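# Move glass graduated cylinder to window-side bench upright

## Task

Take the graduated cylinder from the shelved bench by the door and set it standing upright on the work surface of the shelved bench by the window. It must never tip over or reach the floor. It is glass, so any drop beyond a few centimetres or any hard knock breaks it and fails the job. At the end the gripper must be released and the robot moved away, the cylinder must stay put without the robot's help, and the robot itself must not topple or finish leaning.

## Robot and tools

Robot: a wheeled base with a vertical column, a tilting head and two six-joint arms (left and right), each ending in a two-finger gripper. Folded, it measures 0.73 m long, 0.62 m wide and 1.88 m tall, with its front 0.40 m ahead of the column. The base drives forward/back and turns in place only; it cannot move sideways.

Frames: the base frame sits on the floor between the drive wheels under the column, with x forward, y to the left and z up, in metres. The reported left_hand and right_hand points (where the fingers meet; tips are 8 mm further) are in this frame. Each hand's z axis runs along the fingers (quat_wxyz maps (0,0,1) onto it), and its y axis runs along the opening direction. The odometry frame is the base frame as it stood when the scene began; its heading runs from -3.142 to 3.142, positive to the left, and counts wheel slip as motion.

execute_actions: argument actions is a list holding one action or none (an empty list only reports state and pictures). An action may contain base, joints, or both, plus optional speeds; its motions begin together. base takes a single key: translate_m is a relative drive in metres from the current spot (positive forward, -3 to 3), or rotate_rad is a relative turn in radians (positive counter-clockwise seen from above, -3.2 to 3.2). joints is one dictionary for both arms and the head, keyed by joint name, each value an absolute target: head_tilt_rad -0.61 to 1.308 (positive looks down); left_joint1_rad..left_joint6_rad and the matching right_ names with ranges j1 -2.879 to 2.879, j2 0 to 3.141, j3 0 to 3.019, j4 -1.692 to 1.57, j5 -1.57 to 1.57, j6 -2.094 to 2.094 (radians); left_gripper_m and right_gripper_m 0 to 0.093, the fingertip gap in metres. speeds caps translate_m (0.05 to 0.8 m/s) or rotate_rad (0.1 to 1 rad/s) for that action; a base move needing over 8.667 s is refused. Unknown keys or out-of-range numbers reject the whole call. Joints you omit may keep pushing toward older targets. cameras picks images: cam_head_left, cam_head_right, cam_left_wrist, cam_right_wrist, nav_camera or all; omitted/null means all, [] means none.

wait: seconds 0 to 10; nothing new is sent, state and images come back. zoom_image: camera plus region [x0, y0, x1, y1] in pixels of that camera's latest full image, at most 504x504. finished_scene: pass the current scene's number; it ends the scene permanently and reports success.

Arm geometry (approximate): with j1 at -1.57 (left) or 1.57 (right) and j5, j6 at 0, the arm sits in a forward-facing vertical plane 0.23 m beside the column. Let a = j2 - 0.35, b = 1.05 + j2 - j3, c = b - j4 (c = 1.57 means fingers vertical downward). The hand is then about 0.12 + 0.39 sin a + 0.38 cos b + 0.25 cos c m ahead and 1.46 + 0.39 cos a - 0.38 sin b - 0.25 sin c m high; e.g. j2, j3, j4 = 0.93, 0.78, 0.14 gives 0.60 ahead, 1.21 up. Real hands sit up to 5 cm lower and nearer the column (more with load). Reach is about 1 m from the shoulder, down to 0.47 m high; the floor is out of reach. Light loads (up to 0.3 kg) are held fine with fingers down between 0.65 and 1.6 m up and out to 0.6 m ahead. Tiny changes (under ~0.03 rad, 0.08 for j2/j3) may not move a joint. Arm speed cannot be limited, so approach contacts in 0.05 rad steps counted from your previous target. To grip, command a gap smaller than the object; off_target is then expected, and a reading staying 0.002 m or more above target means something is held. Fingers are 7 cm long; the gripper body is 10 by 7 cm.

Result lines: base_status and joint_status give each motion's outcome: done, off_target, time_out, contact_stop (base only, a stalled wheel; back off 0.05 m before retrying or turning), not_followed or 'joint command not followed' (a safety check blocked targets for nearing the other arm, the body or an obstacle; move the offending joints back at least 0.05 rad or drive away). on_its_own describes uncommanded activity; 'held at' is a target, not a position. A blocked arm keeps pushing and may heat; resend its reported positions to relax it (a loaded arm sags slightly). motor_effort lists wheel motors (positive pushes forward, bracket = peak). wheel_motors_off = 1 means an overload cut the wheels for 2 s after about 3 s of hard pushing. If turned_by_wheels and turned_by_imu disagree by over about 4 % and at least 0.05 rad, the base hit or slipped. base_tilt is in degrees. Motor temperatures are listed per arm; MOTOR HOT appears at 85 °C and an arm drops its load at 100 °C (OVER-TEMPERATURE FAULT, limit_stop_at_motor_heat).

Cameras: head cameras look forward, tilted down by head_tilt_rad. Wrist cameras sit 0.10 m behind the fingertips and look along the fingers angled 0.62 rad toward the hand's +x; the closed tips meet at picture centre. nav_camera is low at the base front. Calibration matrices map the base frame to each camera.

Avoid: dropping or bumping the glass, setting it down from any height, the arms colliding or pressing on each other, table tops between 0.30 and 1.20 m catching the column, and long hard pushes. Release and back away before finishing.

Each tool is called after "Request:" by a JSON object that holds its "api" and its "payload".

## Session

Request:
{"api": "execute_actions", "payload": {"actions": [{"joints":{"head_tilt_rad":0.3}}], "cameras": ["cam_head_left","nav_camera"]}}

Scene clock: 0.87 s.
Joint torques (N m, as the arm reports them, + toward a larger angle): left_arm=[-1.66 -7.95 -1.64 -2.06 -0.13  0.07] | right_arm=[-0.25 -6.97 -0.8  -1.05 -0.11  0.02]
Motor temperatures (°C, as the motors report them): left_arm=[22 24 22 24 25 21] | right_arm=[24 24 24 24 25 23]
base_odometry: x=+0.000 y=+0.000 heading=+0.000 (m, m, rad; odometry frame)
turned_by_wheels: +0.000 (rad since the last result)
turned_by_imu: +0.000 (rad since the last result)
base_tilt: forward=+0.3 right=-0.9 (deg)
base_status: not commanded
joint_positions: head_tilt_rad=+0.319 left_joint1_rad=-1.574 left_joint2_rad=+0.892 left_joint3_rad=+0.419 left_joint4_rad=-0.987 left_joint5_rad=+0.046 left_joint6_rad=+0.080 left_gripper_m=+0.094 right_joint1_rad=+1.561 right_joint2_rad=+0.913 right_joint3_rad=+0.386 right_joint4_rad=-0.937 right_joint5_rad=+0.052 right_joint6_rad=+0.096 right_gripper_m=+0.095
joint_status: all done
wheel_motors_off: 0
motor_effort: left_wheel=+2(3) right_wheel=+0(0) (%)
left_hand: x=+0.1450 y=+0.2161 z=+1.2582 quat_wxyz=(+0.450, -0.027, -0.892, +0.039) (m; base frame)
right_hand: x=+0.1306 y=-0.2362 z=+1.2543 quat_wxyz=(+0.452, -0.035, -0.890, +0.047) (m; base frame)
pictures: cam_head_left, nav_camera
camera_calibration (this result's frames):
cam_head_left: T_world_to_cam=[[0.0878346, -0.995686, -0.0299055, 0.0938045], [-0.362943, -0.00403036, -0.931802, 1.45911], [0.927662, 0.0926985, -0.361732, 0.433519], [0, 0, 0, 1]] pos_world=[0.119175, 0.059094, 1.51922]
Images, in order (width x height): cam_head_left 504x504, nav_camera 504x504.

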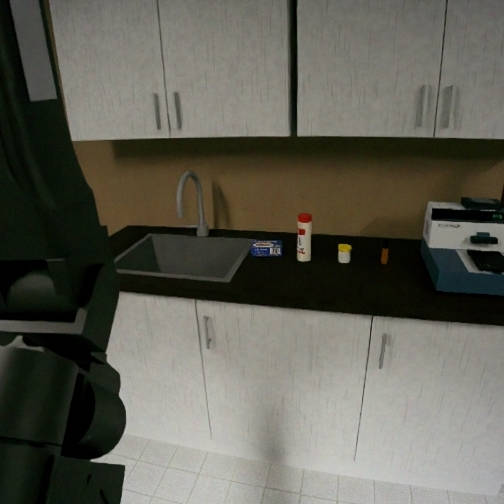

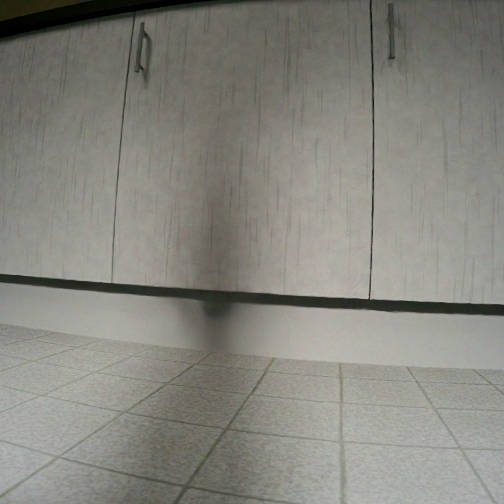

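Request:
{"api": "execute_actions", "payload": {"actions": [{"base":{"rotate_rad":1.2}}], "cameras": ["cam_head_left"]}}

Request:
{"api": "execute_actions", "payload": {"actions": [{"base":{"rotate_rad":1.2}}], "cameras": ["cam_head_left"]}}

Request:
{"api": "execute_actions", "payload": {"actions": [{"base":{"rotate_rad":1.2}}], "cameras": ["cam_head_left"]}}

Request:
{"api": "execute_actions", "payload": {"actions": [{"base":{"rotate_rad":1.2}}], "cameras": ["cam_head_left"]}}

Scene clock: 4.00 s.
Joint torques (N m, as the arm reports them, + toward a larger angle): left_arm=[-2.08 -8.79 -1.29 -1.81 -0.1   0.12] | right_arm=[-0.26 -6.92 -0.8  -1.03 -0.12  0.02]
Motor temperatures (°C, as the motors report them): left_arm=[22 24 22 24 25 21] | right_arm=[24 24 24 24 25 23]
base_odometry: x=+0.000 y=+0.000 heading=+1.200 (m, m, rad; odometry frame)
turned_by_wheels: +1.200 (rad since the last result)
turned_by_imu: +1.196 (rad since the last result)
base_tilt: forward=+0.3 right=-0.9 (deg)
base_status: done
joint_positions: head_tilt_rad=+0.319 left_joint1_rad=-1.574 left_joint2_rad=+0.892 left_joint3_rad=+0.419 left_joint4_rad=-0.987 left_joint5_rad=+0.046 left_joint6_rad=+0.080 left_gripper_m=+0.094 right_joint1_rad=+1.561 right_joint2_rad=+0.913 right_joint3_rad=+0.386 right_joint4_rad=-0.937 right_joint5_rad=+0.052 right_joint6_rad=+0.096 right_gripper_m=+0.095
joint_status: not commanded
wheel_motors_off: 0
motor_effort: left_wheel=-2(56) right_wheel=+2(28) (%)
left_hand: x=+0.1450 y=+0.2161 z=+1.2582 quat_wxyz=(+0.450, -0.027, -0.892, +0.039) (m; base frame)
right_hand: x=+0.1306 y=-0.2362 z=+1.2543 quat_wxyz=(+0.452, -0.035, -0.890, +0.047) (m; base frame)
pictures: cam_head_left
camera_calibration (this result's frames):
cam_head_left: T_world_to_cam=[[0.0878389, -0.995686, -0.029893, 0.093785], [-0.362811, -0.00403036, -0.931854, 1.45918], [0.927714, 0.0926985, -0.3616, 0.433313], [0, 0, 0, 1]] pos_world=[0.119178, 0.059094, 1.51923]
Images, in order (width x height): cam_head_left 504x504.

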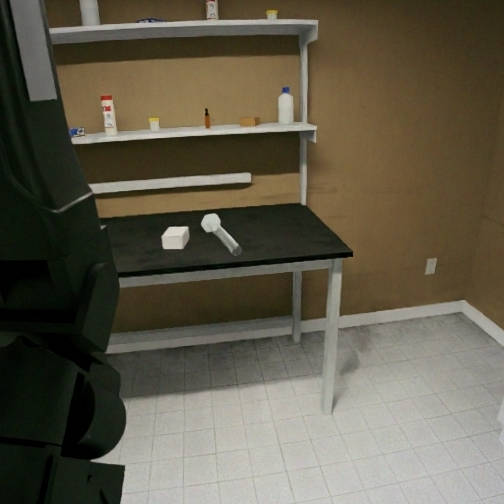

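Scene clock: 6.57 s.
Joint torques (N m, as the arm reports them, + toward a larger angle): left_arm=[-1.22 -7.92 -1.52 -1.87 -0.12  0.15] | right_arm=[-0.25 -6.89 -0.86 -1.06 -0.11  0.02]
Motor temperatures (°C, as the motors report them): left_arm=[22 24 22 24 25 21] | right_arm=[24 24 24 24 25 23]
base_odometry: x=+0.000 y=+0.000 heading=+2.399 (m, m, rad; odometry frame)
turned_by_wheels: +1.199 (rad since the last result)
turned_by_imu: +1.201 (rad since the last result)
base_tilt: forward=+0.3 right=-0.8 (deg)
base_status: done
joint_positions: head_tilt_rad=+0.319 left_joint1_rad=-1.574 left_joint2_rad=+0.892 left_joint3_rad=+0.419 left_joint4_rad=-0.987 left_joint5_rad=+0.046 left_joint6_rad=+0.080 left_gripper_m=+0.094 right_joint1_rad=+1.561 right_joint2_rad=+0.913 right_joint3_rad=+0.386 right_joint4_rad=-0.937 right_joint5_rad=+0.052 right_joint6_rad=+0.096 right_gripper_m=+0.095
joint_status: not commanded
wheel_motors_off: 0
motor_effort: left_wheel=-2(30) right_wheel=+2(22) (%)
left_hand: x=+0.1450 y=+0.2161 z=+1.2582 quat_wxyz=(+0.450, -0.027, -0.892, +0.039) (m; base frame)
right_hand: x=+0.1306 y=-0.2362 z=+1.2543 quat_wxyz=(+0.452, -0.035, -0.890, +0.047) (m; base frame)
pictures: cam_head_left
camera_calibration (this result's frames):
cam_head_left: T_world_to_cam=[[0.0878393, -0.995686, -0.0298918, 0.0937832], [-0.362798, -0.00403036, -0.931859, 1.45919], [0.927719, 0.0926985, -0.361587, 0.433293], [0, 0, 0, 1]] pos_world=[0.119179, 0.059094, 1.51923]
Images, in order (width x height): cam_head_left 504x504.

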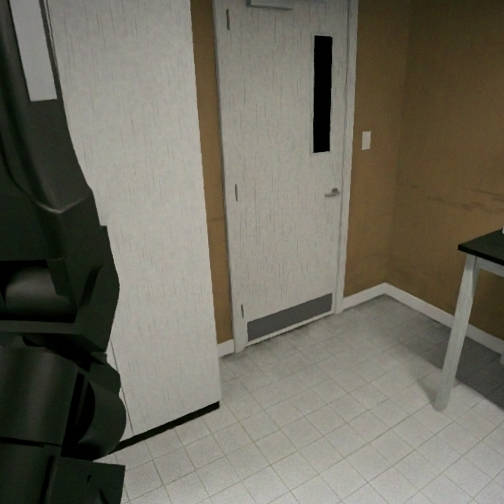

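Scene clock: 9.13 s.
Joint torques (N m, as the arm reports them, + toward a larger angle): left_arm=[-1.78 -7.61 -1.56 -1.71 -0.12  0.1 ] | right_arm=[-0.27 -6.69 -0.75 -1.04 -0.11  0.02]
Motor temperatures (°C, as the motors report them): left_arm=[22 24 22 24 25 21] | right_arm=[24 24 24 24 25 23]
base_odometry: x=+0.000 y=+0.000 heading=-2.685 (m, m, rad; odometry frame)
turned_by_wheels: +1.199 (rad since the last result)
turned_by_imu: +1.201 (rad since the last result)
base_tilt: forward=+0.3 right=-0.9 (deg)
base_status: done
joint_positions: head_tilt_rad=+0.319 left_joint1_rad=-1.574 left_joint2_rad=+0.892 left_joint3_rad=+0.419 left_joint4_rad=-0.987 left_joint5_rad=+0.046 left_joint6_rad=+0.080 left_gripper_m=+0.094 right_joint1_rad=+1.561 right_joint2_rad=+0.913 right_joint3_rad=+0.386 right_joint4_rad=-0.937 right_joint5_rad=+0.052 right_joint6_rad=+0.096 right_gripper_m=+0.095
joint_status: not commanded
wheel_motors_off: 0
motor_effort: left_wheel=-3(32) right_wheel=+2(24) (%)
left_hand: x=+0.1450 y=+0.2161 z=+1.2582 quat_wxyz=(+0.450, -0.027, -0.892, +0.039) (m; base frame)
right_hand: x=+0.1306 y=-0.2362 z=+1.2543 quat_wxyz=(+0.452, -0.035, -0.890, +0.047) (m; base frame)
pictures: cam_head_left
camera_calibration (this result's frames):
cam_head_left: T_world_to_cam=[[0.0878396, -0.995686, -0.0298908, 0.0937817], [-0.362788, -0.00403036, -0.931863, 1.45919], [0.927723, 0.0926985, -0.361577, 0.433277], [0, 0, 0, 1]] pos_world=[0.119179, 0.059094, 1.51923]
Images, in order (width x height): cam_head_left 504x504.

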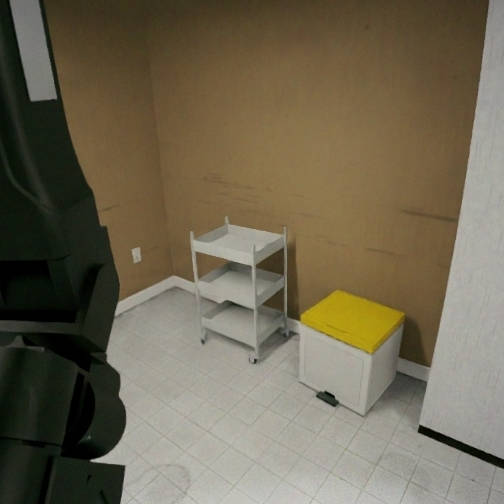

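Scene clock: 11.70 s.
Joint torques (N m, as the arm reports them, + toward a larger angle): left_arm=[-2.54 -7.76 -1.57 -1.89 -0.14  0.08] | right_arm=[-0.23 -6.86 -0.84 -1.04 -0.11  0.02]
Motor temperatures (°C, as the motors report them): left_arm=[22 24 22 24 25 21] | right_arm=[24 24 24 24 25 23]
base_odometry: x=+0.000 y=+0.000 heading=-1.486 (m, m, rad; odometry frame)
turned_by_wheels: +1.199 (rad since the last result)
turned_by_imu: +1.201 (rad since the last result)
base_tilt: forward=+0.3 right=-0.9 (deg)
base_status: done
joint_positions: head_tilt_rad=+0.319 left_joint1_rad=-1.574 left_joint2_rad=+0.892 left_joint3_rad=+0.419 left_joint4_rad=-0.987 left_joint5_rad=+0.046 left_joint6_rad=+0.080 left_gripper_m=+0.094 right_joint1_rad=+1.561 right_joint2_rad=+0.913 right_joint3_rad=+0.386 right_joint4_rad=-0.937 right_joint5_rad=+0.052 right_joint6_rad=+0.096 right_gripper_m=+0.095
joint_status: not commanded
wheel_motors_off: 0
motor_effort: left_wheel=-2(31) right_wheel=+2(24) (%)
left_hand: x=+0.1450 y=+0.2161 z=+1.2582 quat_wxyz=(+0.450, -0.027, -0.892, +0.039) (m; base frame)
right_hand: x=+0.1306 y=-0.2362 z=+1.2543 quat_wxyz=(+0.452, -0.035, -0.890, +0.047) (m; base frame)
pictures: cam_head_left
camera_calibration (this result's frames):
cam_head_left: T_world_to_cam=[[0.0878399, -0.995686, -0.02989, 0.0937804], [-0.362779, -0.00403036, -0.931867, 1.4592], [0.927726, 0.0926985, -0.361568, 0.433263], [0, 0, 0, 1]] pos_world=[0.119179, 0.059094, 1.51924]
Images, in order (width x height): cam_head_left 504x504.

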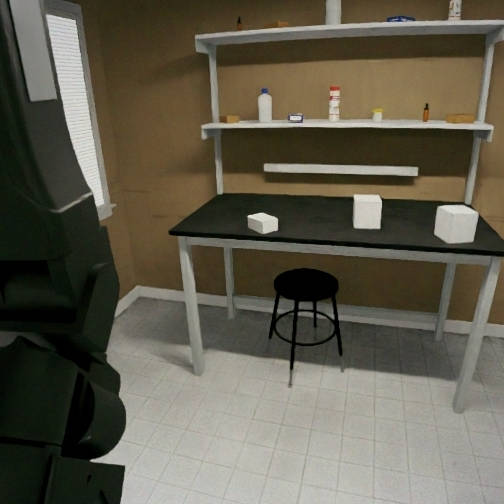

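Request:
{"api": "execute_actions", "payload": {"actions": [{"base":{"rotate_rad":-2.85},"joints":{"head_tilt_rad":0.6}}], "cameras": []}}

Request:
{"api": "execute_actions", "payload": {"actions": [{"base":{"translate_m":1.1}}], "cameras": []}}

Request:
{"api": "execute_actions", "payload": {"actions": [{"base":{"rotate_rad":-1.3}}], "cameras": ["cam_head_left","cam_head_right"]}}

Scene clock: 17.47 s.
Joint torques (N m, as the arm reports them, + toward a larger angle): left_arm=[-1.83 -8.76 -1.94 -1.97 -0.13  0.11] | right_arm=[-0.27 -6.94 -0.81 -1.04 -0.11  0.02]
Motor temperatures (°C, as the motors report them): left_arm=[22 24 22 24 25 21] | right_arm=[24 24 24 24 25 23]
base_odometry: x=+0.000 y=+0.000 heading=+1.948 (m, m, rad; odometry frame)
turned_by_wheels: -2.849 (rad since the last result)
turned_by_imu: -2.846 (rad since the last result)
base_tilt: forward=+0.3 right=-0.9 (deg)
base_status: done
joint_positions: head_tilt_rad=+0.603 left_joint1_rad=-1.574 left_joint2_rad=+0.892 left_joint3_rad=+0.419 left_joint4_rad=-0.987 left_joint5_rad=+0.046 left_joint6_rad=+0.080 left_gripper_m=+0.094 right_joint1_rad=+1.561 right_joint2_rad=+0.913 right_joint3_rad=+0.386 right_joint4_rad=-0.937 right_joint5_rad=+0.052 right_joint6_rad=+0.096 right_gripper_m=+0.095
joint_status: all done
wheel_motors_off: 0
motor_effort: left_wheel=+2(41) right_wheel=-1(27) (%)
left_hand: x=+0.1450 y=+0.2161 z=+1.2582 quat_wxyz=(+0.450, -0.027, -0.892, +0.039) (m; base frame)
right_hand: x=+0.1306 y=-0.2362 z=+1.2543 quat_wxyz=(+0.452, -0.035, -0.890, +0.047) (m; base frame)
pictures: none
No camera images: the call's "cameras" was empty. Leave "cameras" out to get every camera's image.

Scene clock: 20.97 s.
Joint torques (N m, as the arm reports them, + toward a larger angle): left_arm=[-1.84 -8.53 -1.62 -1.84 -0.13  0.18] | right_arm=[-0.3  -6.93 -0.85 -1.07 -0.11  0.02]
Motor temperatures (°C, as the motors report them): left_arm=[22 24 22 24 25 21] | right_arm=[24 24 24 24 25 23]
base_odometry: x=-0.405 y=+1.023 heading=+1.948 (m, m, rad; odometry frame)
turned_by_wheels: -0.001 (rad since the last result)
turned_by_imu: +0.003 (rad since the last result)
base_tilt: forward=+0.3 right=-0.9 (deg)
base_status: done
joint_positions: head_tilt_rad=+0.604 left_joint1_rad=-1.574 left_joint2_rad=+0.892 left_joint3_rad=+0.418 left_joint4_rad=-0.987 left_joint5_rad=+0.046 left_joint6_rad=+0.080 left_gripper_m=+0.094 right_joint1_rad=+1.561 right_joint2_rad=+0.913 right_joint3_rad=+0.387 right_joint4_rad=-0.937 right_joint5_rad=+0.052 right_joint6_rad=+0.096 right_gripper_m=+0.095
joint_status: not commanded
wheel_motors_off: 0
motor_effort: left_wheel=-2(64) right_wheel=+1(54) (%)
left_hand: x=+0.1448 y=+0.2161 z=+1.2583 quat_wxyz=(+0.450, -0.027, -0.892, +0.039) (m; base frame)
right_hand: x=+0.1312 y=-0.2362 z=+1.2541 quat_wxyz=(+0.451, -0.035, -0.891, +0.047) (m; base frame)
pictures: none
No camera images: the call's "cameras" was empty. Leave "cameras" out to get every camera's image.

Scene clock: 23.57 s.
Joint torques (N m, as the arm reports them, + toward a larger angle): left_arm=[-1.63 -8.7  -1.61 -1.86 -0.15  0.16] | right_arm=[-0.24 -6.93 -0.9  -1.04 -0.11  0.02]
Motor temperatures (°C, as the motors report them): left_arm=[22 24 22 24 25 21] | right_arm=[24 24 24 24 25 23]
base_odometry: x=-0.405 y=+1.023 heading=+0.648 (m, m, rad; odometry frame)
turned_by_wheels: -1.300 (rad since the last result)
turned_by_imu: -1.296 (rad since the last result)
base_tilt: forward=+0.3 right=-0.9 (deg)
base_status: done
joint_positions: head_tilt_rad=+0.604 left_joint1_rad=-1.574 left_joint2_rad=+0.892 left_joint3_rad=+0.418 left_joint4_rad=-0.987 left_joint5_rad=+0.046 left_joint6_rad=+0.080 left_gripper_m=+0.094 right_joint1_rad=+1.561 right_joint2_rad=+0.913 right_joint3_rad=+0.387 right_joint4_rad=-0.937 right_joint5_rad=+0.052 right_joint6_rad=+0.096 right_gripper_m=+0.095
joint_status: not commanded
wheel_motors_off: 0
motor_effort: left_wheel=+2(46) right_wheel=-1(43) (%)
left_hand: x=+0.1448 y=+0.2161 z=+1.2583 quat_wxyz=(+0.450, -0.027, -0.892, +0.039) (m; base frame)
right_hand: x=+0.1312 y=-0.2362 z=+1.2541 quat_wxyz=(+0.451, -0.035, -0.891, +0.047) (m; base frame)
pictures: cam_head_left, cam_head_right
camera_calibration (this result's frames):
cam_head_left: T_world_to_cam=[[0.075901, -0.995686, -0.0533694, 0.130536], [-0.610024, -0.00403036, -0.792373, 1.25674], [0.78874, 0.0926985, -0.607698, 0.819253], [0, 0, 0, 1]] pos_world=[0.110557, 0.059094, 1.50063]
cam_head_right: T_world_to_cam=[[0.0588517, -0.997671, -0.0344971, -0.00365649], [-0.613813, -0.00891267, -0.789401, 1.24994], [0.787255, 0.0676324, -0.612908, 0.820922], [0, 0, 0, 1]] pos_world=[0.121167, -0.0480286, 1.48972]
Images, in order (width x height): cam_head_left 504x504, cam_head_right 504x504.

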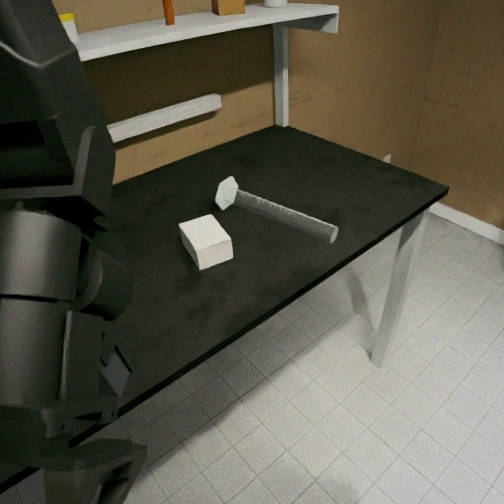

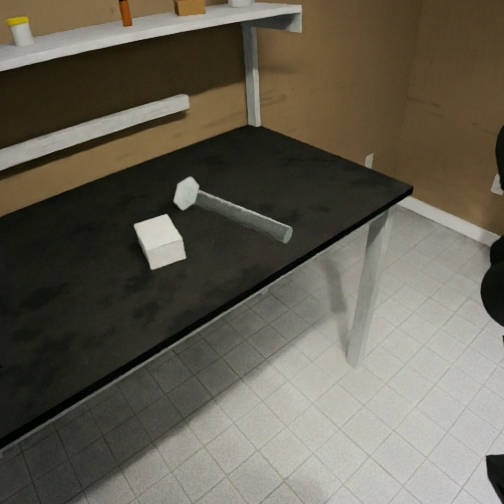

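Request:
{"api": "execute_actions", "payload": {"actions": [{"base":{"rotate_rad":-0.2}}], "cameras": []}}

Request:
{"api": "execute_actions", "payload": {"actions": [{"base":{"translate_m":0.3},"joints":{"head_tilt_rad":0.8}}], "cameras": ["cam_head_right"]}}

Scene clock: 25.73 s.
Joint torques (N m, as the arm reports them, + toward a larger angle): left_arm=[-1.55 -8.04 -1.54 -1.94 -0.1   0.14] | right_arm=[-0.25 -6.85 -0.93 -1.04 -0.11  0.02]
Motor temperatures (°C, as the motors report them): left_arm=[22 24 22 24 25 21] | right_arm=[24 24 24 24 25 23]
base_odometry: x=-0.405 y=+1.023 heading=+0.449 (m, m, rad; odometry frame)
turned_by_wheels: -0.199 (rad since the last result)
turned_by_imu: -0.199 (rad since the last result)
base_tilt: forward=+0.3 right=-0.9 (deg)
base_status: done
joint_positions: head_tilt_rad=+0.604 left_joint1_rad=-1.574 left_joint2_rad=+0.892 left_joint3_rad=+0.418 left_joint4_rad=-0.987 left_joint5_rad=+0.046 left_joint6_rad=+0.080 left_gripper_m=+0.094 right_joint1_rad=+1.561 right_joint2_rad=+0.913 right_joint3_rad=+0.387 right_joint4_rad=-0.937 right_joint5_rad=+0.052 right_joint6_rad=+0.096 right_gripper_m=+0.095
joint_status: not commanded
wheel_motors_off: 0
motor_effort: left_wheel=+2(32) right_wheel=-1(21) (%)
left_hand: x=+0.1448 y=+0.2161 z=+1.2583 quat_wxyz=(+0.450, -0.027, -0.892, +0.039) (m; base frame)
right_hand: x=+0.1312 y=-0.2362 z=+1.2541 quat_wxyz=(+0.451, -0.035, -0.891, +0.047) (m; base frame)
pictures: none
No camera images: the call's "cameras" was empty. Leave "cameras" out to get every camera's image.

Scene clock: 27.80 s.
Joint torques (N m, as the arm reports them, + toward a larger angle): left_arm=[-1.47 -8.18 -1.76 -1.49 -0.15  0.11] | right_arm=[-0.24 -6.91 -0.95 -1.02 -0.12  0.02]
Motor temperatures (°C, as the motors report them): left_arm=[22 24 22 24 25 21] | right_arm=[24 24 24 24 25 23]
base_odometry: x=-0.135 y=+1.153 heading=+0.447 (m, m, rad; odometry frame)
turned_by_wheels: -0.001 (rad since the last result)
turned_by_imu: +0.000 (rad since the last result)
base_tilt: forward=+0.3 right=-0.9 (deg)
base_status: done
joint_positions: head_tilt_rad=+0.802 left_joint1_rad=-1.574 left_joint2_rad=+0.892 left_joint3_rad=+0.420 left_joint4_rad=-0.987 left_joint5_rad=+0.046 left_joint6_rad=+0.080 left_gripper_m=+0.094 right_joint1_rad=+1.561 right_joint2_rad=+0.913 right_joint3_rad=+0.388 right_joint4_rad=-0.937 right_joint5_rad=+0.052 right_joint6_rad=+0.096 right_gripper_m=+0.095
joint_status: all done
wheel_motors_off: 0
motor_effort: left_wheel=-2(65) right_wheel=+2(50) (%)
left_hand: x=+0.1458 y=+0.2161 z=+1.2580 quat_wxyz=(+0.449, -0.027, -0.892, +0.039) (m; base frame)
right_hand: x=+0.1318 y=-0.2362 z=+1.2539 quat_wxyz=(+0.451, -0.035, -0.891, +0.047) (m; base frame)
pictures: cam_head_right
camera_calibration (this result's frames):
cam_head_right: T_world_to_cam=[[0.0509011, -0.997671, -0.0454164, 0.0135568], [-0.757316, -0.00891267, -0.652988, 1.04703], [0.651062, 0.0676324, -0.756006, 1.0481], [0, 0, 0, 1]] pos_world=[0.109866, -0.0480286, 1.47669]
Images, in order (width x height): cam_head_right 504x504.

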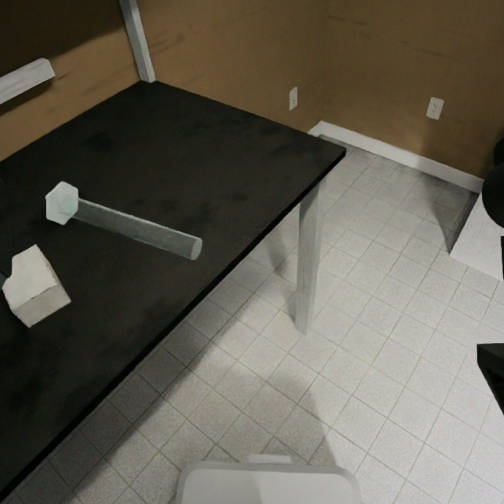

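Request:
{"api": "execute_actions", "payload": {"actions": [{"joints":{"left_joint2_rad":1.5,"left_joint3_rad":1.58,"left_joint4_rad":-0.6,"left_joint5_rad":0,"left_joint6_rad":2.0}}], "cameras": ["cam_head_right","cam_left_wrist"]}}

Scene clock: 30.57 s.
Joint torques (N m, as the arm reports them, + toward a larger angle): left_arm=[ -1.53 -21.53   5.47  -0.21  -0.15   0.28] | right_arm=[-0.28 -7.01 -0.99 -1.04 -0.11  0.02]
Motor temperatures (°C, as the motors report them): left_arm=[22 24 22 24 25 21] | right_arm=[24 24 24 24 25 23]
base_odometry: x=-0.135 y=+1.153 heading=+0.447 (m, m, rad; odometry frame)
turned_by_wheels: +0.000 (rad since the last result)
turned_by_imu: +0.000 (rad since the last result)
base_tilt: forward=+0.3 right=-0.8 (deg)
base_status: not commanded
joint_positions: head_tilt_rad=+0.802 left_joint1_rad=-1.574 left_joint2_rad=+1.504 left_joint3_rad=+1.566 left_joint4_rad=-0.607 left_joint5_rad=+0.002 left_joint6_rad=+1.985 left_gripper_m=+0.094 right_joint1_rad=+1.561 right_joint2_rad=+0.913 right_joint3_rad=+0.388 right_joint4_rad=-0.937 right_joint5_rad=+0.052 right_joint6_rad=+0.096 right_gripper_m=+0.095
joint_status: all done
wheel_motors_off: 0
motor_effort: left_wheel=-3(4) right_wheel=+3(3) (%)
left_hand: x=+0.6823 y=+0.2222 z=+1.0464 quat_wxyz=(+0.004, -0.838, -0.546, +0.010) (m; base frame)
right_hand: x=+0.1318 y=-0.2362 z=+1.2539 quat_wxyz=(+0.451, -0.035, -0.891, +0.047) (m; base frame)
pictures: cam_head_right, cam_left_wrist
camera_calibration (this result's frames):
cam_head_right: T_world_to_cam=[[0.0509011, -0.997671, -0.0454164, 0.0135568], [-0.757316, -0.00891267, -0.652988, 1.04703], [0.651062, 0.0676324, -0.756006, 1.0481], [0, 0, 0, 1]] pos_world=[0.109866, -0.0480286, 1.47669]
cam_left_wrist: T_world_to_cam=[[-0.916329, 0.399956, 0.0193842, 0.511057], [0.341381, 0.754995, 0.559859, -0.978775], [0.209284, 0.519632, -0.828361, 0.733574], [0, 0, 0, 1]] pos_world=[0.648906, 0.153381, 1.14573]
Images, in order (width x height): cam_head_right 504x504, cam_left_wrist 616x616.

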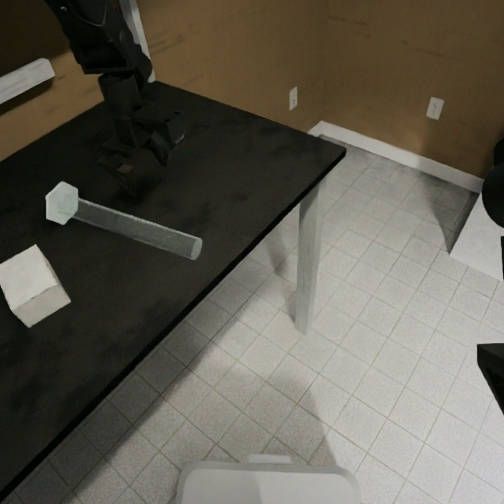

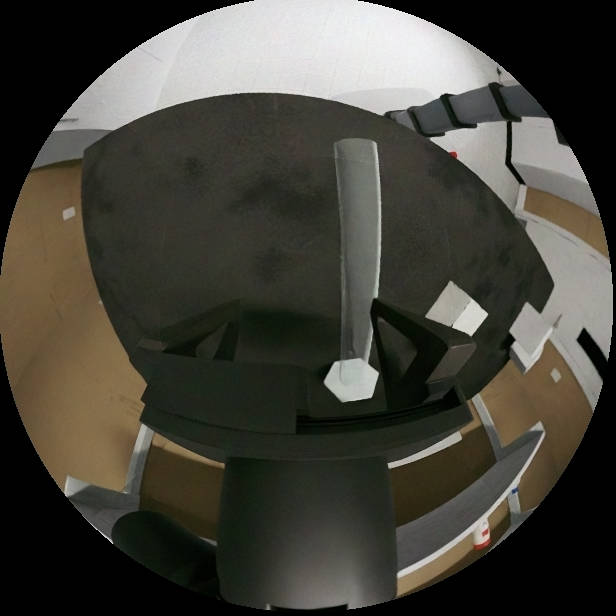

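Request:
{"api": "execute_actions", "payload": {"actions": [{"joints":{"left_joint2_rad":1.6,"left_joint3_rad":1.43,"left_joint4_rad":-0.35}}], "cameras": ["cam_head_right","cam_left_wrist"]}}

Scene clock: 32.03 s.
Joint torques (N m, as the arm reports them, + toward a larger angle): left_arm=[ -1.94 -21.15   2.73   0.05  -0.18   0.27] | right_arm=[-0.25 -6.94 -0.97 -1.05 -0.12  0.02]
Motor temperatures (°C, as the motors report them): left_arm=[22 24 22 24 25 21] | right_arm=[24 24 24 24 25 23]
base_odometry: x=-0.135 y=+1.153 heading=+0.447 (m, m, rad; odometry frame)
turned_by_wheels: +0.000 (rad since the last result)
turned_by_imu: +0.000 (rad since the last result)
base_tilt: forward=+0.3 right=-0.9 (deg)
base_status: not commanded
joint_positions: head_tilt_rad=+0.802 left_joint1_rad=-1.574 left_joint2_rad=+1.616 left_joint3_rad=+1.425 left_joint4_rad=-0.364 left_joint5_rad=+0.002 left_joint6_rad=+1.985 left_gripper_m=+0.094 right_joint1_rad=+1.561 right_joint2_rad=+0.913 right_joint3_rad=+0.388 right_joint4_rad=-0.937 right_joint5_rad=+0.052 right_joint6_rad=+0.096 right_gripper_m=+0.095
joint_status: all done
wheel_motors_off: 0
motor_effort: left_wheel=-4(4) right_wheel=+3(3) (%)
left_hand: x=+0.6084 y=+0.2221 z=+0.9636 quat_wxyz=(+0.007, -0.838, -0.546, +0.014) (m; base frame)
right_hand: x=+0.1318 y=-0.2362 z=+1.2539 quat_wxyz=(+0.451, -0.035, -0.891, +0.047) (m; base frame)
pictures: cam_head_right, cam_left_wrist
camera_calibration (this result's frames):
cam_head_right: T_world_to_cam=[[0.0509011, -0.997671, -0.0454164, 0.0135568], [-0.757316, -0.00891267, -0.652988, 1.04703], [0.651062, 0.0676324, -0.756006, 1.0481], [0, 0, 0, 1]] pos_world=[0.109866, -0.0480286, 1.47669]
cam_left_wrist: T_world_to_cam=[[-0.916081, 0.39998, 0.0284777, 0.436123], [0.346937, 0.754977, 0.556457, -0.907232], [0.201072, 0.51964, -0.830388, 0.687451], [0, 0, 0, 1]] pos_world=[0.57605, 0.153272, 1.06327]
Images, in order (width x height): cam_head_right 504x504, cam_left_wrist 616x616.

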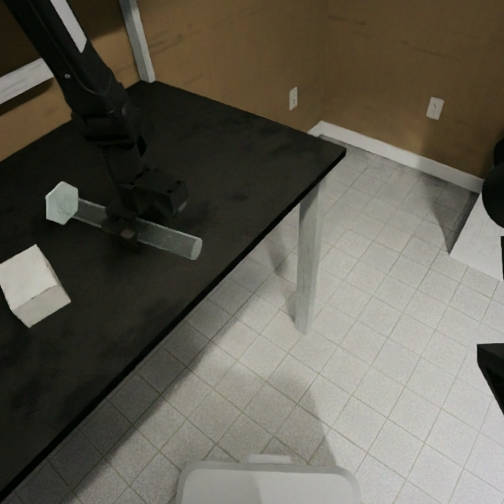

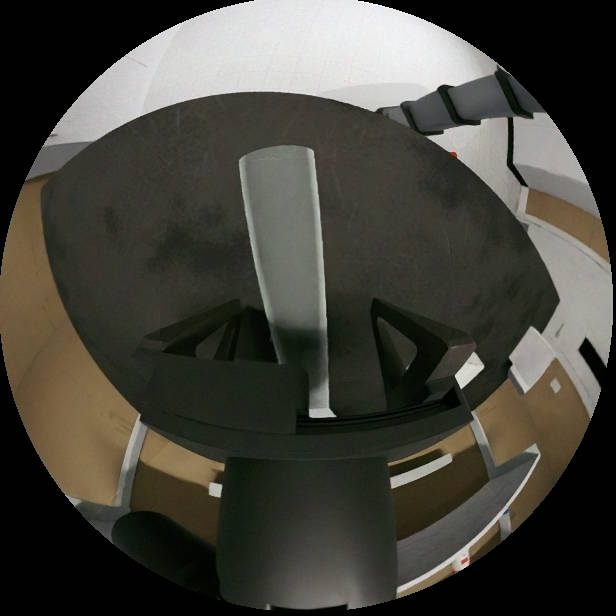

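Request:
{"api": "execute_actions", "payload": {"actions": [{"joints":{"left_joint2_rad":1.7,"left_joint3_rad":1.54,"left_joint4_rad":-0.37}}], "cameras": ["cam_left_wrist"]}}

Scene clock: 33.13 s.
Joint torques (N m, as the arm reports them, + toward a larger angle): left_arm=[ -1.48 -19.07   3.49  -0.56  -0.12   0.27] | right_arm=[-0.3  -6.87 -1.   -0.98 -0.12  0.02]
Motor temperatures (°C, as the motors report them): left_arm=[22 24 22 24 25 21] | right_arm=[24 24 24 24 25 23]
base_odometry: x=-0.135 y=+1.153 heading=+0.447 (m, m, rad; odometry frame)
turned_by_wheels: +0.000 (rad since the last result)
turned_by_imu: +0.000 (rad since the last result)
base_tilt: forward=+0.3 right=-0.9 (deg)
base_status: not commanded
joint_positions: head_tilt_rad=+0.802 left_joint1_rad=-1.574 left_joint2_rad=+1.682 left_joint3_rad=+1.529 left_joint4_rad=-0.366 left_joint5_rad=+0.002 left_joint6_rad=+1.985 left_gripper_m=+0.094 right_joint1_rad=+1.561 right_joint2_rad=+0.913 right_joint3_rad=+0.388 right_joint4_rad=-0.937 right_joint5_rad=+0.052 right_joint6_rad=+0.096 right_gripper_m=+0.095
joint_status: all done
wheel_motors_off: 0
motor_effort: left_wheel=-3(4) right_wheel=+3(3) (%)
left_hand: x=+0.6373 y=+0.2220 z=+0.9438 quat_wxyz=(-0.003, -0.838, -0.546, -0.001) (m; base frame)
right_hand: x=+0.1318 y=-0.2362 z=+1.2539 quat_wxyz=(+0.451, -0.035, -0.891, +0.047) (m; base frame)
pictures: cam_left_wrist
camera_calibration (this result's frames):
cam_left_wrist: T_world_to_cam=[[-0.916553, 0.399893, -0.00405617, 0.494217], [0.326909, 0.755041, 0.568369, -0.904639], [0.230349, 0.519615, -0.822764, 0.639379], [0, 0, 0, 1]] pos_world=[0.601431, 0.153175, 1.04223]
Images, in order (width x height): cam_left_wrist 616x616.

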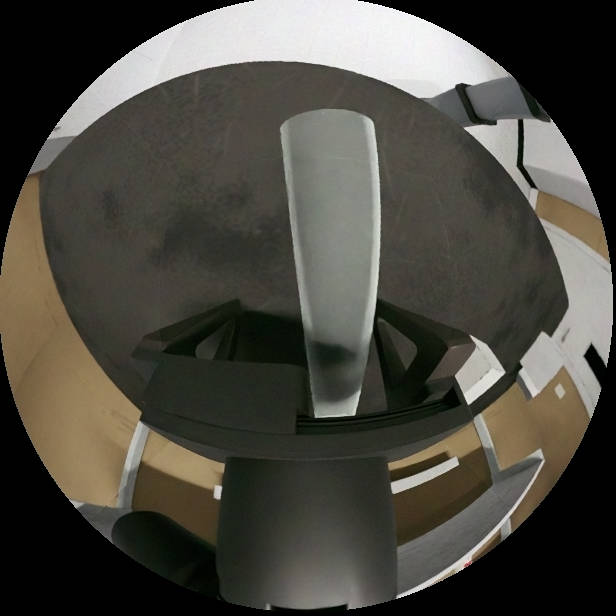

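Request:
{"api": "execute_actions", "payload": {"actions": [{"joints":{"left_gripper_m":0.02}}], "cameras": []}}

Request:
{"api": "execute_actions", "payload": {"actions": [{"joints":{"left_joint2_rad":1.4,"left_joint3_rad":1.6,"left_joint4_rad":-0.72}}], "cameras": []}}

Request:
{"api": "execute_actions", "payload": {"actions": [{"joints":{"left_joint6_rad":0.0},"base":{"translate_m":-0.4}}], "cameras": ["cam_head_right"]}}

Scene clock: 34.20 s.
Joint torques (N m, as the arm reports them, + toward a larger angle): left_arm=[ -2.35 -19.48   3.76  -0.48  -0.16   0.22] | right_arm=[-0.26 -6.95 -0.99 -1.05 -0.12  0.02]
Motor temperatures (°C, as the motors report them): left_arm=[22 24 22 24 25 21] | right_arm=[24 24 24 24 25 23]
base_odometry: x=-0.135 y=+1.153 heading=+0.447 (m, m, rad; odometry frame)
turned_by_wheels: +0.000 (rad since the last result)
turned_by_imu: +0.000 (rad since the last result)
base_tilt: forward=+0.3 right=-0.9 (deg)
base_status: not commanded
joint_positions: head_tilt_rad=+0.802 left_joint1_rad=-1.574 left_joint2_rad=+1.682 left_joint3_rad=+1.529 left_joint4_rad=-0.366 left_joint5_rad=+0.001 left_joint6_rad=+1.988 left_gripper_m=+0.042 right_joint1_rad=+1.561 right_joint2_rad=+0.913 right_joint3_rad=+0.388 right_joint4_rad=-0.937 right_joint5_rad=+0.052 right_joint6_rad=+0.096 right_gripper_m=+0.095
joint_status: left_gripper_m off_target (ended at +0.042, target +0.020)
wheel_motors_off: 0
motor_effort: left_wheel=-4(4) right_wheel=+3(3) (%)
left_hand: x=+0.6373 y=+0.2222 z=+0.9438 quat_wxyz=(-0.003, -0.839, -0.545, -0.001) (m; base frame)
right_hand: x=+0.1318 y=-0.2362 z=+1.2539 quat_wxyz=(+0.451, -0.035, -0.891, +0.047) (m; base frame)
pictures: none
No camera images: the call's "cameras" was empty. Leave "cameras" out to get every camera's image.

Scene clock: 35.57 s.
Joint torques (N m, as the arm reports them, + toward a larger angle): left_arm=[ -2.08 -21.68   6.56  -0.6   -0.26   0.24] | right_arm=[-0.26 -6.91 -0.98 -1.05 -0.12  0.02]
Motor temperatures (°C, as the motors report them): left_arm=[22 25 23 24 25 21] | right_arm=[24 24 24 24 25 23]
base_odometry: x=-0.135 y=+1.153 heading=+0.447 (m, m, rad; odometry frame)
turned_by_wheels: +0.000 (rad since the last result)
turned_by_imu: +0.000 (rad since the last result)
base_tilt: forward=+0.3 right=-0.9 (deg)
base_status: not commanded
joint_positions: head_tilt_rad=+0.802 left_joint1_rad=-1.574 left_joint2_rad=+1.396 left_joint3_rad=+1.588 left_joint4_rad=-0.709 left_joint5_rad=+0.005 left_joint6_rad=+1.989 left_gripper_m=+0.042 right_joint1_rad=+1.561 right_joint2_rad=+0.913 right_joint3_rad=+0.388 right_joint4_rad=-0.937 right_joint5_rad=+0.052 right_joint6_rad=+0.096 right_gripper_m=+0.095
joint_status: all done
wheel_motors_off: 0
motor_effort: left_wheel=-4(4) right_wheel=+3(4) (%)
left_hand: x=+0.7098 y=+0.2218 z=+1.1135 quat_wxyz=(-0.005, -0.839, -0.544, -0.001) (m; base frame)
right_hand: x=+0.1318 y=-0.2362 z=+1.2539 quat_wxyz=(+0.451, -0.035, -0.891, +0.047) (m; base frame)
pictures: none
No camera images: the call's "cameras" was empty. Leave "cameras" out to get every camera's image.

Scene clock: 38.03 s.
Joint torques (N m, as the arm reports them, + toward a larger angle): left_arm=[ -1.84 -22.25   6.41  -0.45  -0.24   0.01] | right_arm=[-0.22 -6.85 -0.67 -1.05 -0.12  0.02]
Motor temperatures (°C, as the motors report them): left_arm=[22 25 23 24 25 21] | right_arm=[24 24 24 24 25 23]
base_odometry: x=-0.495 y=+0.980 heading=+0.446 (m, m, rad; odometry frame)
turned_by_wheels: -0.001 (rad since the last result)
turned_by_imu: -0.003 (rad since the last result)
base_tilt: forward=+0.3 right=-0.9 (deg)
base_status: done
joint_positions: head_tilt_rad=+0.803 left_joint1_rad=-1.574 left_joint2_rad=+1.396 left_joint3_rad=+1.588 left_joint4_rad=-0.710 left_joint5_rad=+0.002 left_joint6_rad=+0.013 left_gripper_m=+0.042 right_joint1_rad=+1.561 right_joint2_rad=+0.913 right_joint3_rad=+0.384 right_joint4_rad=-0.937 right_joint5_rad=+0.052 right_joint6_rad=+0.096 right_gripper_m=+0.095
joint_status: all done
wheel_motors_off: 0
motor_effort: left_wheel=-1(43) right_wheel=+1(51) (%)
left_hand: x=+0.7095 y=+0.2223 z=+1.1134 quat_wxyz=(-0.003, -0.007, -1.000, +0.002) (m; base frame)
right_hand: x=+0.1296 y=-0.2362 z=+1.2547 quat_wxyz=(+0.452, -0.035, -0.890, +0.047) (m; base frame)
pictures: cam_head_right
camera_calibration (this result's frames):
cam_head_right: T_world_to_cam=[[0.0508784, -0.997671, -0.0454418, 0.013597], [-0.757642, -0.00891267, -0.652609, 1.04647], [0.650684, 0.0676324, -0.756331, 1.04862], [0, 0, 0, 1]] pos_world=[0.109834, -0.0480286, 1.47666]
Images, in order (width x height): cam_head_right 504x504.

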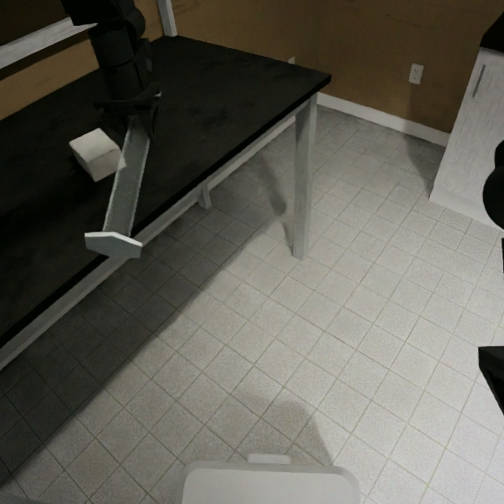

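Request:
{"api": "execute_actions", "payload": {"actions": [{"base":{"rotate_rad":-1.57},"joints":{"left_joint4_rad":0.85,"head_tilt_rad":0.5}}], "cameras": []}}

Request:
{"api": "execute_actions", "payload": {"actions": [{"base":{"translate_m":1.9}}], "cameras": []}}

Request:
{"api": "execute_actions", "payload": {"actions": [{"base":{"rotate_rad":-0.4}}], "cameras": ["cam_head_right"]}}

Scene clock: 41.60 s.
Joint torques (N m, as the arm reports them, + toward a larger angle): left_arm=[ -1.79 -24.25   8.11   2.24  -0.14  -0.01] | right_arm=[-0.22 -6.9  -0.67 -1.02 -0.11  0.02]
Motor temperatures (°C, as the motors report them): left_arm=[22 25 23 24 25 21] | right_arm=[24 24 24 24 25 23]
base_odometry: x=-0.495 y=+0.980 heading=-1.124 (m, m, rad; odometry frame)
turned_by_wheels: -1.570 (rad since the last result)
turned_by_imu: -1.564 (rad since the last result)
base_tilt: forward=+0.3 right=-0.9 (deg)
base_status: done
joint_positions: head_tilt_rad=+0.518 left_joint1_rad=-1.574 left_joint2_rad=+1.396 left_joint3_rad=+1.588 left_joint4_rad=+0.815 left_joint5_rad=+0.001 left_joint6_rad=+0.012 left_gripper_m=+0.042 right_joint1_rad=+1.561 right_joint2_rad=+0.913 right_joint3_rad=+0.384 right_joint4_rad=-0.937 right_joint5_rad=+0.052 right_joint6_rad=+0.096 right_gripper_m=+0.095
joint_status: all done
wheel_motors_off: 0
motor_effort: left_wheel=+2(59) right_wheel=-2(42) (%)
left_hand: x=+0.9541 y=+0.2230 z=+1.3493 quat_wxyz=(-0.693, -0.004, -0.721, -0.003) (m; base frame)
right_hand: x=+0.1296 y=-0.2362 z=+1.2547 quat_wxyz=(+0.452, -0.035, -0.890, +0.047) (m; base frame)
pictures: none
No camera images: the call's "cameras" was empty. Leave "cameras" out to get every camera's image.

Scene clock: 45.97 s.
Joint torques (N m, as the arm reports them, + toward a larger angle): left_arm=[ -1.65 -23.15   8.12   2.39  -0.17  -0.01] | right_arm=[-0.32 -6.71 -0.83 -1.04 -0.12  0.02]
Motor temperatures (°C, as the motors report them): left_arm=[22 26 24 24 25 21] | right_arm=[24 24 24 24 25 23]
base_odometry: x=+0.326 y=-0.734 heading=-1.124 (m, m, rad; odometry frame)
turned_by_wheels: -0.001 (rad since the last result)
turned_by_imu: +0.006 (rad since the last result)
base_tilt: forward=+0.3 right=-0.9 (deg)
base_status: done
joint_positions: head_tilt_rad=+0.518 left_joint1_rad=-1.574 left_joint2_rad=+1.397 left_joint3_rad=+1.588 left_joint4_rad=+0.815 left_joint5_rad=+0.001 left_joint6_rad=+0.012 left_gripper_m=+0.042 right_joint1_rad=+1.561 right_joint2_rad=+0.913 right_joint3_rad=+0.386 right_joint4_rad=-0.937 right_joint5_rad=+0.052 right_joint6_rad=+0.096 right_gripper_m=+0.095
joint_status: not commanded
wheel_motors_off: 0
motor_effort: left_wheel=-1(66) right_wheel=+1(50) (%)
left_hand: x=+0.9540 y=+0.2230 z=+1.3490 quat_wxyz=(-0.693, -0.004, -0.721, -0.003) (m; base frame)
right_hand: x=+0.1308 y=-0.2362 z=+1.2543 quat_wxyz=(+0.451, -0.035, -0.890, +0.047) (m; base frame)
pictures: none
No camera images: the call's "cameras" was empty. Leave "cameras" out to get every camera's image.

Scene clock: 47.67 s.
Joint torques (N m, as the arm reports them, + toward a larger angle): left_arm=[ -1.86 -24.06   8.12   2.4   -0.17   0.  ] | right_arm=[-0.27 -6.9  -0.84 -1.08 -0.12  0.02]
Motor temperatures (°C, as the motors report them): left_arm=[22 26 24 24 25 21] | right_arm=[24 24 24 24 25 23]
base_odometry: x=+0.326 y=-0.734 heading=-1.524 (m, m, rad; odometry frame)
turned_by_wheels: -0.399 (rad since the last result)
turned_by_imu: -0.394 (rad since the last result)
base_tilt: forward=+0.3 right=-0.8 (deg)
base_status: done
joint_positions: head_tilt_rad=+0.518 left_joint1_rad=-1.574 left_joint2_rad=+1.397 left_joint3_rad=+1.588 left_joint4_rad=+0.815 left_joint5_rad=+0.000 left_joint6_rad=+0.012 left_gripper_m=+0.042 right_joint1_rad=+1.561 right_joint2_rad=+0.913 right_joint3_rad=+0.386 right_joint4_rad=-0.937 right_joint5_rad=+0.052 right_joint6_rad=+0.096 right_gripper_m=+0.095
joint_status: not commanded
wheel_motors_off: 0
motor_effort: left_wheel=+0(51) right_wheel=-2(43) (%)
left_hand: x=+0.9540 y=+0.2229 z=+1.3490 quat_wxyz=(-0.693, -0.004, -0.721, -0.003) (m; base frame)
right_hand: x=+0.1308 y=-0.2362 z=+1.2543 quat_wxyz=(+0.451, -0.035, -0.890, +0.047) (m; base frame)
pictures: cam_head_right
camera_calibration (this result's frames):
cam_head_right: T_world_to_cam=[[0.0616083, -0.997671, -0.0292915, -0.0118109], [-0.543425, -0.00891267, -0.83941, 1.32343], [0.837194, 0.0676324, -0.542708, 0.710318], [0, 0, 0, 1]] pos_world=[0.125239, -0.0480286, 1.49605]
Images, in order (width x height): cam_head_right 504x504.

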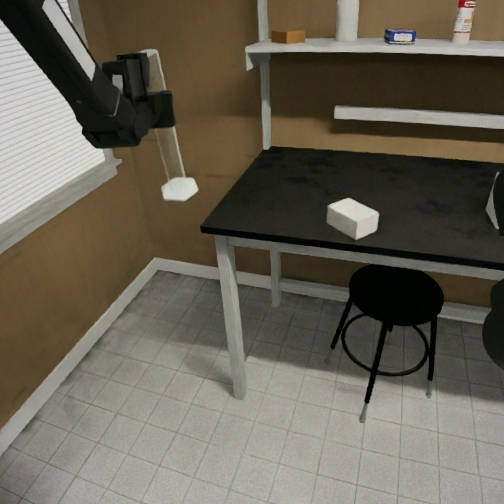

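Request:
{"api": "execute_actions", "payload": {"actions": [{"base":{"rotate_rad":-0.3}}], "cameras": []}}

Request:
{"api": "execute_actions", "payload": {"actions": [{"base":{"translate_m":0.35}}], "cameras": ["cam_head_right","cam_left_wrist"]}}

Scene clock: 49.60 s.
Joint torques (N m, as the arm reports them, + toward a larger angle): left_arm=[ -1.79 -24.19   8.26   2.46  -0.16   0.  ] | right_arm=[-0.27 -6.89 -0.86 -1.04 -0.12  0.02]
Motor temperatures (°C, as the motors report them): left_arm=[22 26 24 24 25 21] | right_arm=[24 24 24 24 25 23]
base_odometry: x=+0.326 y=-0.734 heading=-1.823 (m, m, rad; odometry frame)
turned_by_wheels: -0.299 (rad since the last result)
turned_by_imu: -0.299 (rad since the last result)
base_tilt: forward=+0.3 right=-0.9 (deg)
base_status: done
joint_positions: head_tilt_rad=+0.518 left_joint1_rad=-1.574 left_joint2_rad=+1.397 left_joint3_rad=+1.588 left_joint4_rad=+0.815 left_joint5_rad=+0.001 left_joint6_rad=+0.012 left_gripper_m=+0.042 right_joint1_rad=+1.561 right_joint2_rad=+0.913 right_joint3_rad=+0.386 right_joint4_rad=-0.937 right_joint5_rad=+0.052 right_joint6_rad=+0.096 right_gripper_m=+0.095
joint_status: not commanded
wheel_motors_off: 0
motor_effort: left_wheel=+3(29) right_wheel=-2(28) (%)
left_hand: x=+0.9540 y=+0.2230 z=+1.3490 quat_wxyz=(-0.693, -0.004, -0.721, -0.003) (m; base frame)
right_hand: x=+0.1308 y=-0.2362 z=+1.2543 quat_wxyz=(+0.451, -0.035, -0.890, +0.047) (m; base frame)
pictures: none
No camera images: the call's "cameras" was empty. Leave "cameras" out to get every camera's image.

Scene clock: 51.90 s.
Joint torques (N m, as the arm reports them, + toward a larger angle): left_arm=[ -1.48 -23.97   8.15   2.3   -0.14  -0.01] | right_arm=[-0.27 -7.05 -0.91 -1.03 -0.12  0.02]
Motor temperatures (°C, as the motors report them): left_arm=[22 26 24 24 25 21] | right_arm=[24 24 24 24 25 23]
base_odometry: x=+0.238 y=-1.073 heading=-1.824 (m, m, rad; odometry frame)
turned_by_wheels: -0.001 (rad since the last result)
turned_by_imu: +0.000 (rad since the last result)
base_tilt: forward=+0.3 right=-0.9 (deg)
base_status: done
joint_positions: head_tilt_rad=+0.517 left_joint1_rad=-1.574 left_joint2_rad=+1.397 left_joint3_rad=+1.588 left_joint4_rad=+0.815 left_joint5_rad=+0.001 left_joint6_rad=+0.012 left_gripper_m=+0.042 right_joint1_rad=+1.561 right_joint2_rad=+0.913 right_joint3_rad=+0.387 right_joint4_rad=-0.937 right_joint5_rad=+0.052 right_joint6_rad=+0.096 right_gripper_m=+0.095
joint_status: not commanded
wheel_motors_off: 0
motor_effort: left_wheel=+0(65) right_wheel=+1(52) (%)
left_hand: x=+0.9540 y=+0.2230 z=+1.3490 quat_wxyz=(-0.693, -0.004, -0.721, -0.003) (m; base frame)
right_hand: x=+0.1314 y=-0.2362 z=+1.2540 quat_wxyz=(+0.451, -0.035, -0.891, +0.047) (m; base frame)
pictures: cam_head_right, cam_left_wrist
camera_calibration (this result's frames):
cam_head_right: T_world_to_cam=[[0.0616175, -0.997671, -0.0292721, -0.0118413], [-0.543161, -0.00891267, -0.839581, 1.32368], [0.837365, 0.0676324, -0.542445, 0.709904], [0, 0, 0, 1]] pos_world=[0.125252, -0.0480286, 1.49607]
cam_left_wrist: T_world_to_cam=[[-0.00391153, -0.999981, -0.00478839, 0.228203], [-0.602985, 0.00617855, -0.797728, 1.65776], [0.797743, -0.000233009, -0.602998, 0.177391], [0, 0, 0, 1]] pos_world=[0.858986, 0.217997, 1.4305]
Images, in order (width x height): cam_head_right 504x504, cam_left_wrist 616x616.

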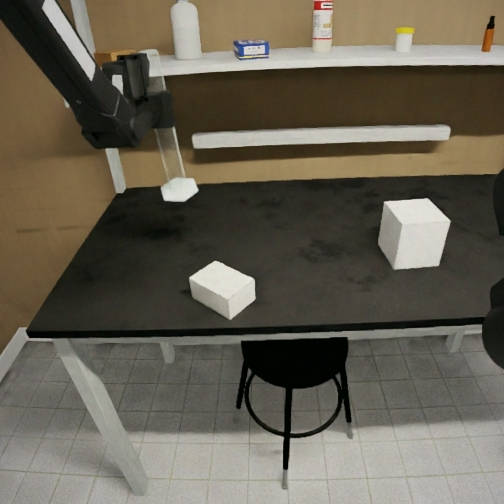

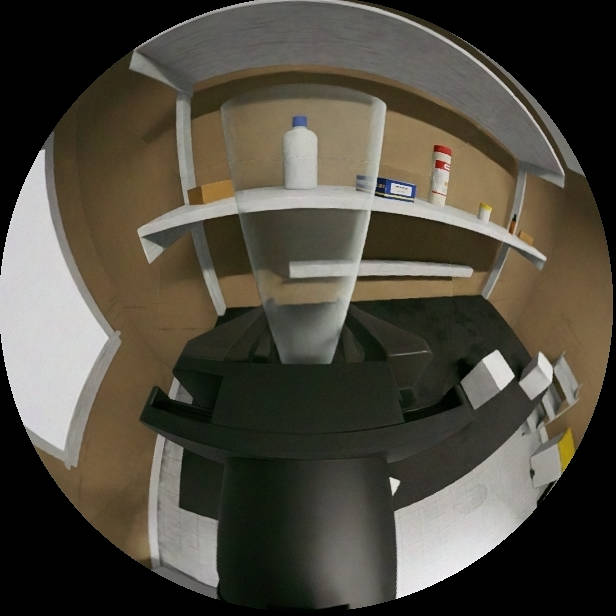

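Request:
{"api": "execute_actions", "payload": {"actions": [{"joints":{"left_joint2_rad":1.65,"left_joint3_rad":1.6,"left_joint4_rad":1.14}}], "cameras": ["cam_head_right"]}}

Scene clock: 53.53 s.
Joint torques (N m, as the arm reports them, + toward a larger angle): left_arm=[ -1.83 -26.01   6.06   2.4   -0.06  -0.05] | right_arm=[-0.21 -6.95 -0.89 -1.03 -0.12  0.02]
Motor temperatures (°C, as the motors report them): left_arm=[22 26 24 24 25 21] | right_arm=[24 24 24 24 25 23]
base_odometry: x=+0.238 y=-1.073 heading=-1.824 (m, m, rad; odometry frame)
turned_by_wheels: +0.000 (rad since the last result)
turned_by_imu: +0.000 (rad since the last result)
base_tilt: forward=+0.3 right=-0.9 (deg)
base_status: not commanded
joint_positions: head_tilt_rad=+0.517 left_joint1_rad=-1.574 left_joint2_rad=+1.695 left_joint3_rad=+1.585 left_joint4_rad=+1.104 left_joint5_rad=-0.001 left_joint6_rad=+0.011 left_gripper_m=+0.042 right_joint1_rad=+1.561 right_joint2_rad=+0.913 right_joint3_rad=+0.387 right_joint4_rad=-0.937 right_joint5_rad=+0.052 right_joint6_rad=+0.096 right_gripper_m=+0.095
joint_status: all done
wheel_motors_off: 0
motor_effort: left_wheel=-2(1) right_wheel=+2(2) (%)
left_hand: x=+0.8986 y=+0.2229 z=+1.1780 quat_wxyz=(-0.688, -0.004, -0.726, -0.003) (m; base frame)
right_hand: x=+0.1314 y=-0.2362 z=+1.2540 quat_wxyz=(+0.451, -0.035, -0.891, +0.047) (m; base frame)
pictures: cam_head_right
camera_calibration (this result's frames):
cam_head_right: T_world_to_cam=[[0.0616175, -0.997671, -0.0292721, -0.0118413], [-0.543161, -0.00891267, -0.839581, 1.32368], [0.837365, 0.0676324, -0.542445, 0.709904], [0, 0, 0, 1]] pos_world=[0.125252, -0.0480286, 1.49607]
Images, in order (width x height): cam_head_right 504x504.

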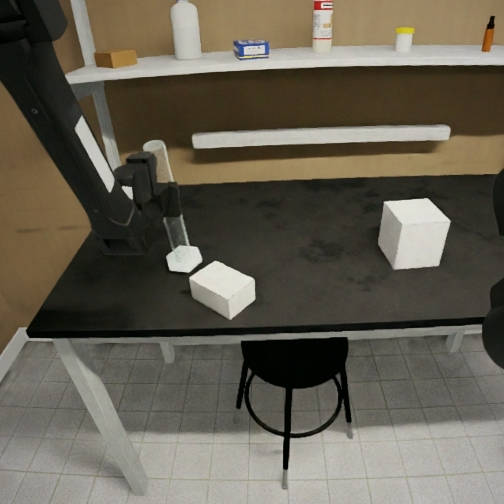

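Request:
{"api": "execute_actions", "payload": {"actions": [{"joints":{"left_joint2_rad":1.71,"left_joint4_rad":1.25}}], "cameras": ["cam_head_right"]}}

Scene clock: 54.60 s.
Joint torques (N m, as the arm reports them, + toward a larger angle): left_arm=[ -1.43 -22.3    5.89   2.28  -0.16  -0.04] | right_arm=[-0.24 -6.97 -0.89 -1.06 -0.12  0.02]
Motor temperatures (°C, as the motors report them): left_arm=[22 26 24 24 25 21] | right_arm=[24 24 24 24 25 23]
base_odometry: x=+0.238 y=-1.073 heading=-1.824 (m, m, rad; odometry frame)
turned_by_wheels: +0.000 (rad since the last result)
turned_by_imu: +0.000 (rad since the last result)
base_tilt: forward=+0.3 right=-0.9 (deg)
base_status: not commanded
joint_positions: head_tilt_rad=+0.517 left_joint1_rad=-1.574 left_joint2_rad=+1.702 left_joint3_rad=+1.585 left_joint4_rad=+1.212 left_joint5_rad=-0.001 left_joint6_rad=+0.011 left_gripper_m=+0.042 right_joint1_rad=+1.561 right_joint2_rad=+0.913 right_joint3_rad=+0.387 right_joint4_rad=-0.937 right_joint5_rad=+0.052 right_joint6_rad=+0.096 right_gripper_m=+0.095
joint_status: all done
wheel_motors_off: 0
motor_effort: left_wheel=-2(2) right_wheel=+2(2) (%)
left_hand: x=+0.8968 y=+0.2229 z=+1.1994 quat_wxyz=(-0.724, -0.003, -0.690, -0.003) (m; base frame)
right_hand: x=+0.1314 y=-0.2362 z=+1.2540 quat_wxyz=(+0.451, -0.035, -0.891, +0.047) (m; base frame)
pictures: cam_head_right
camera_calibration (this result's frames):
cam_head_right: T_world_to_cam=[[0.0616175, -0.997671, -0.0292721, -0.0118413], [-0.543161, -0.00891267, -0.839581, 1.32368], [0.837365, 0.0676324, -0.542445, 0.709904], [0, 0, 0, 1]] pos_world=[0.125252, -0.0480286, 1.49607]
Images, in order (width x height): cam_head_right 504x504.

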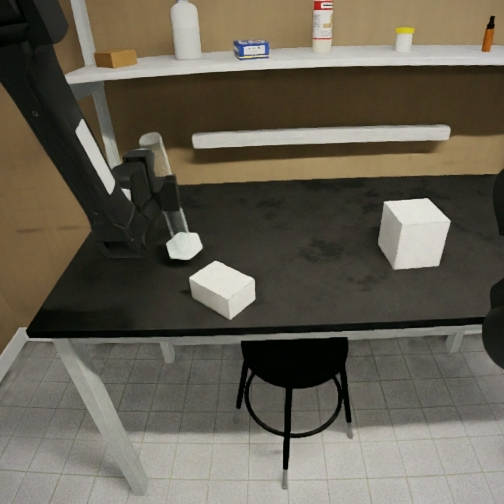

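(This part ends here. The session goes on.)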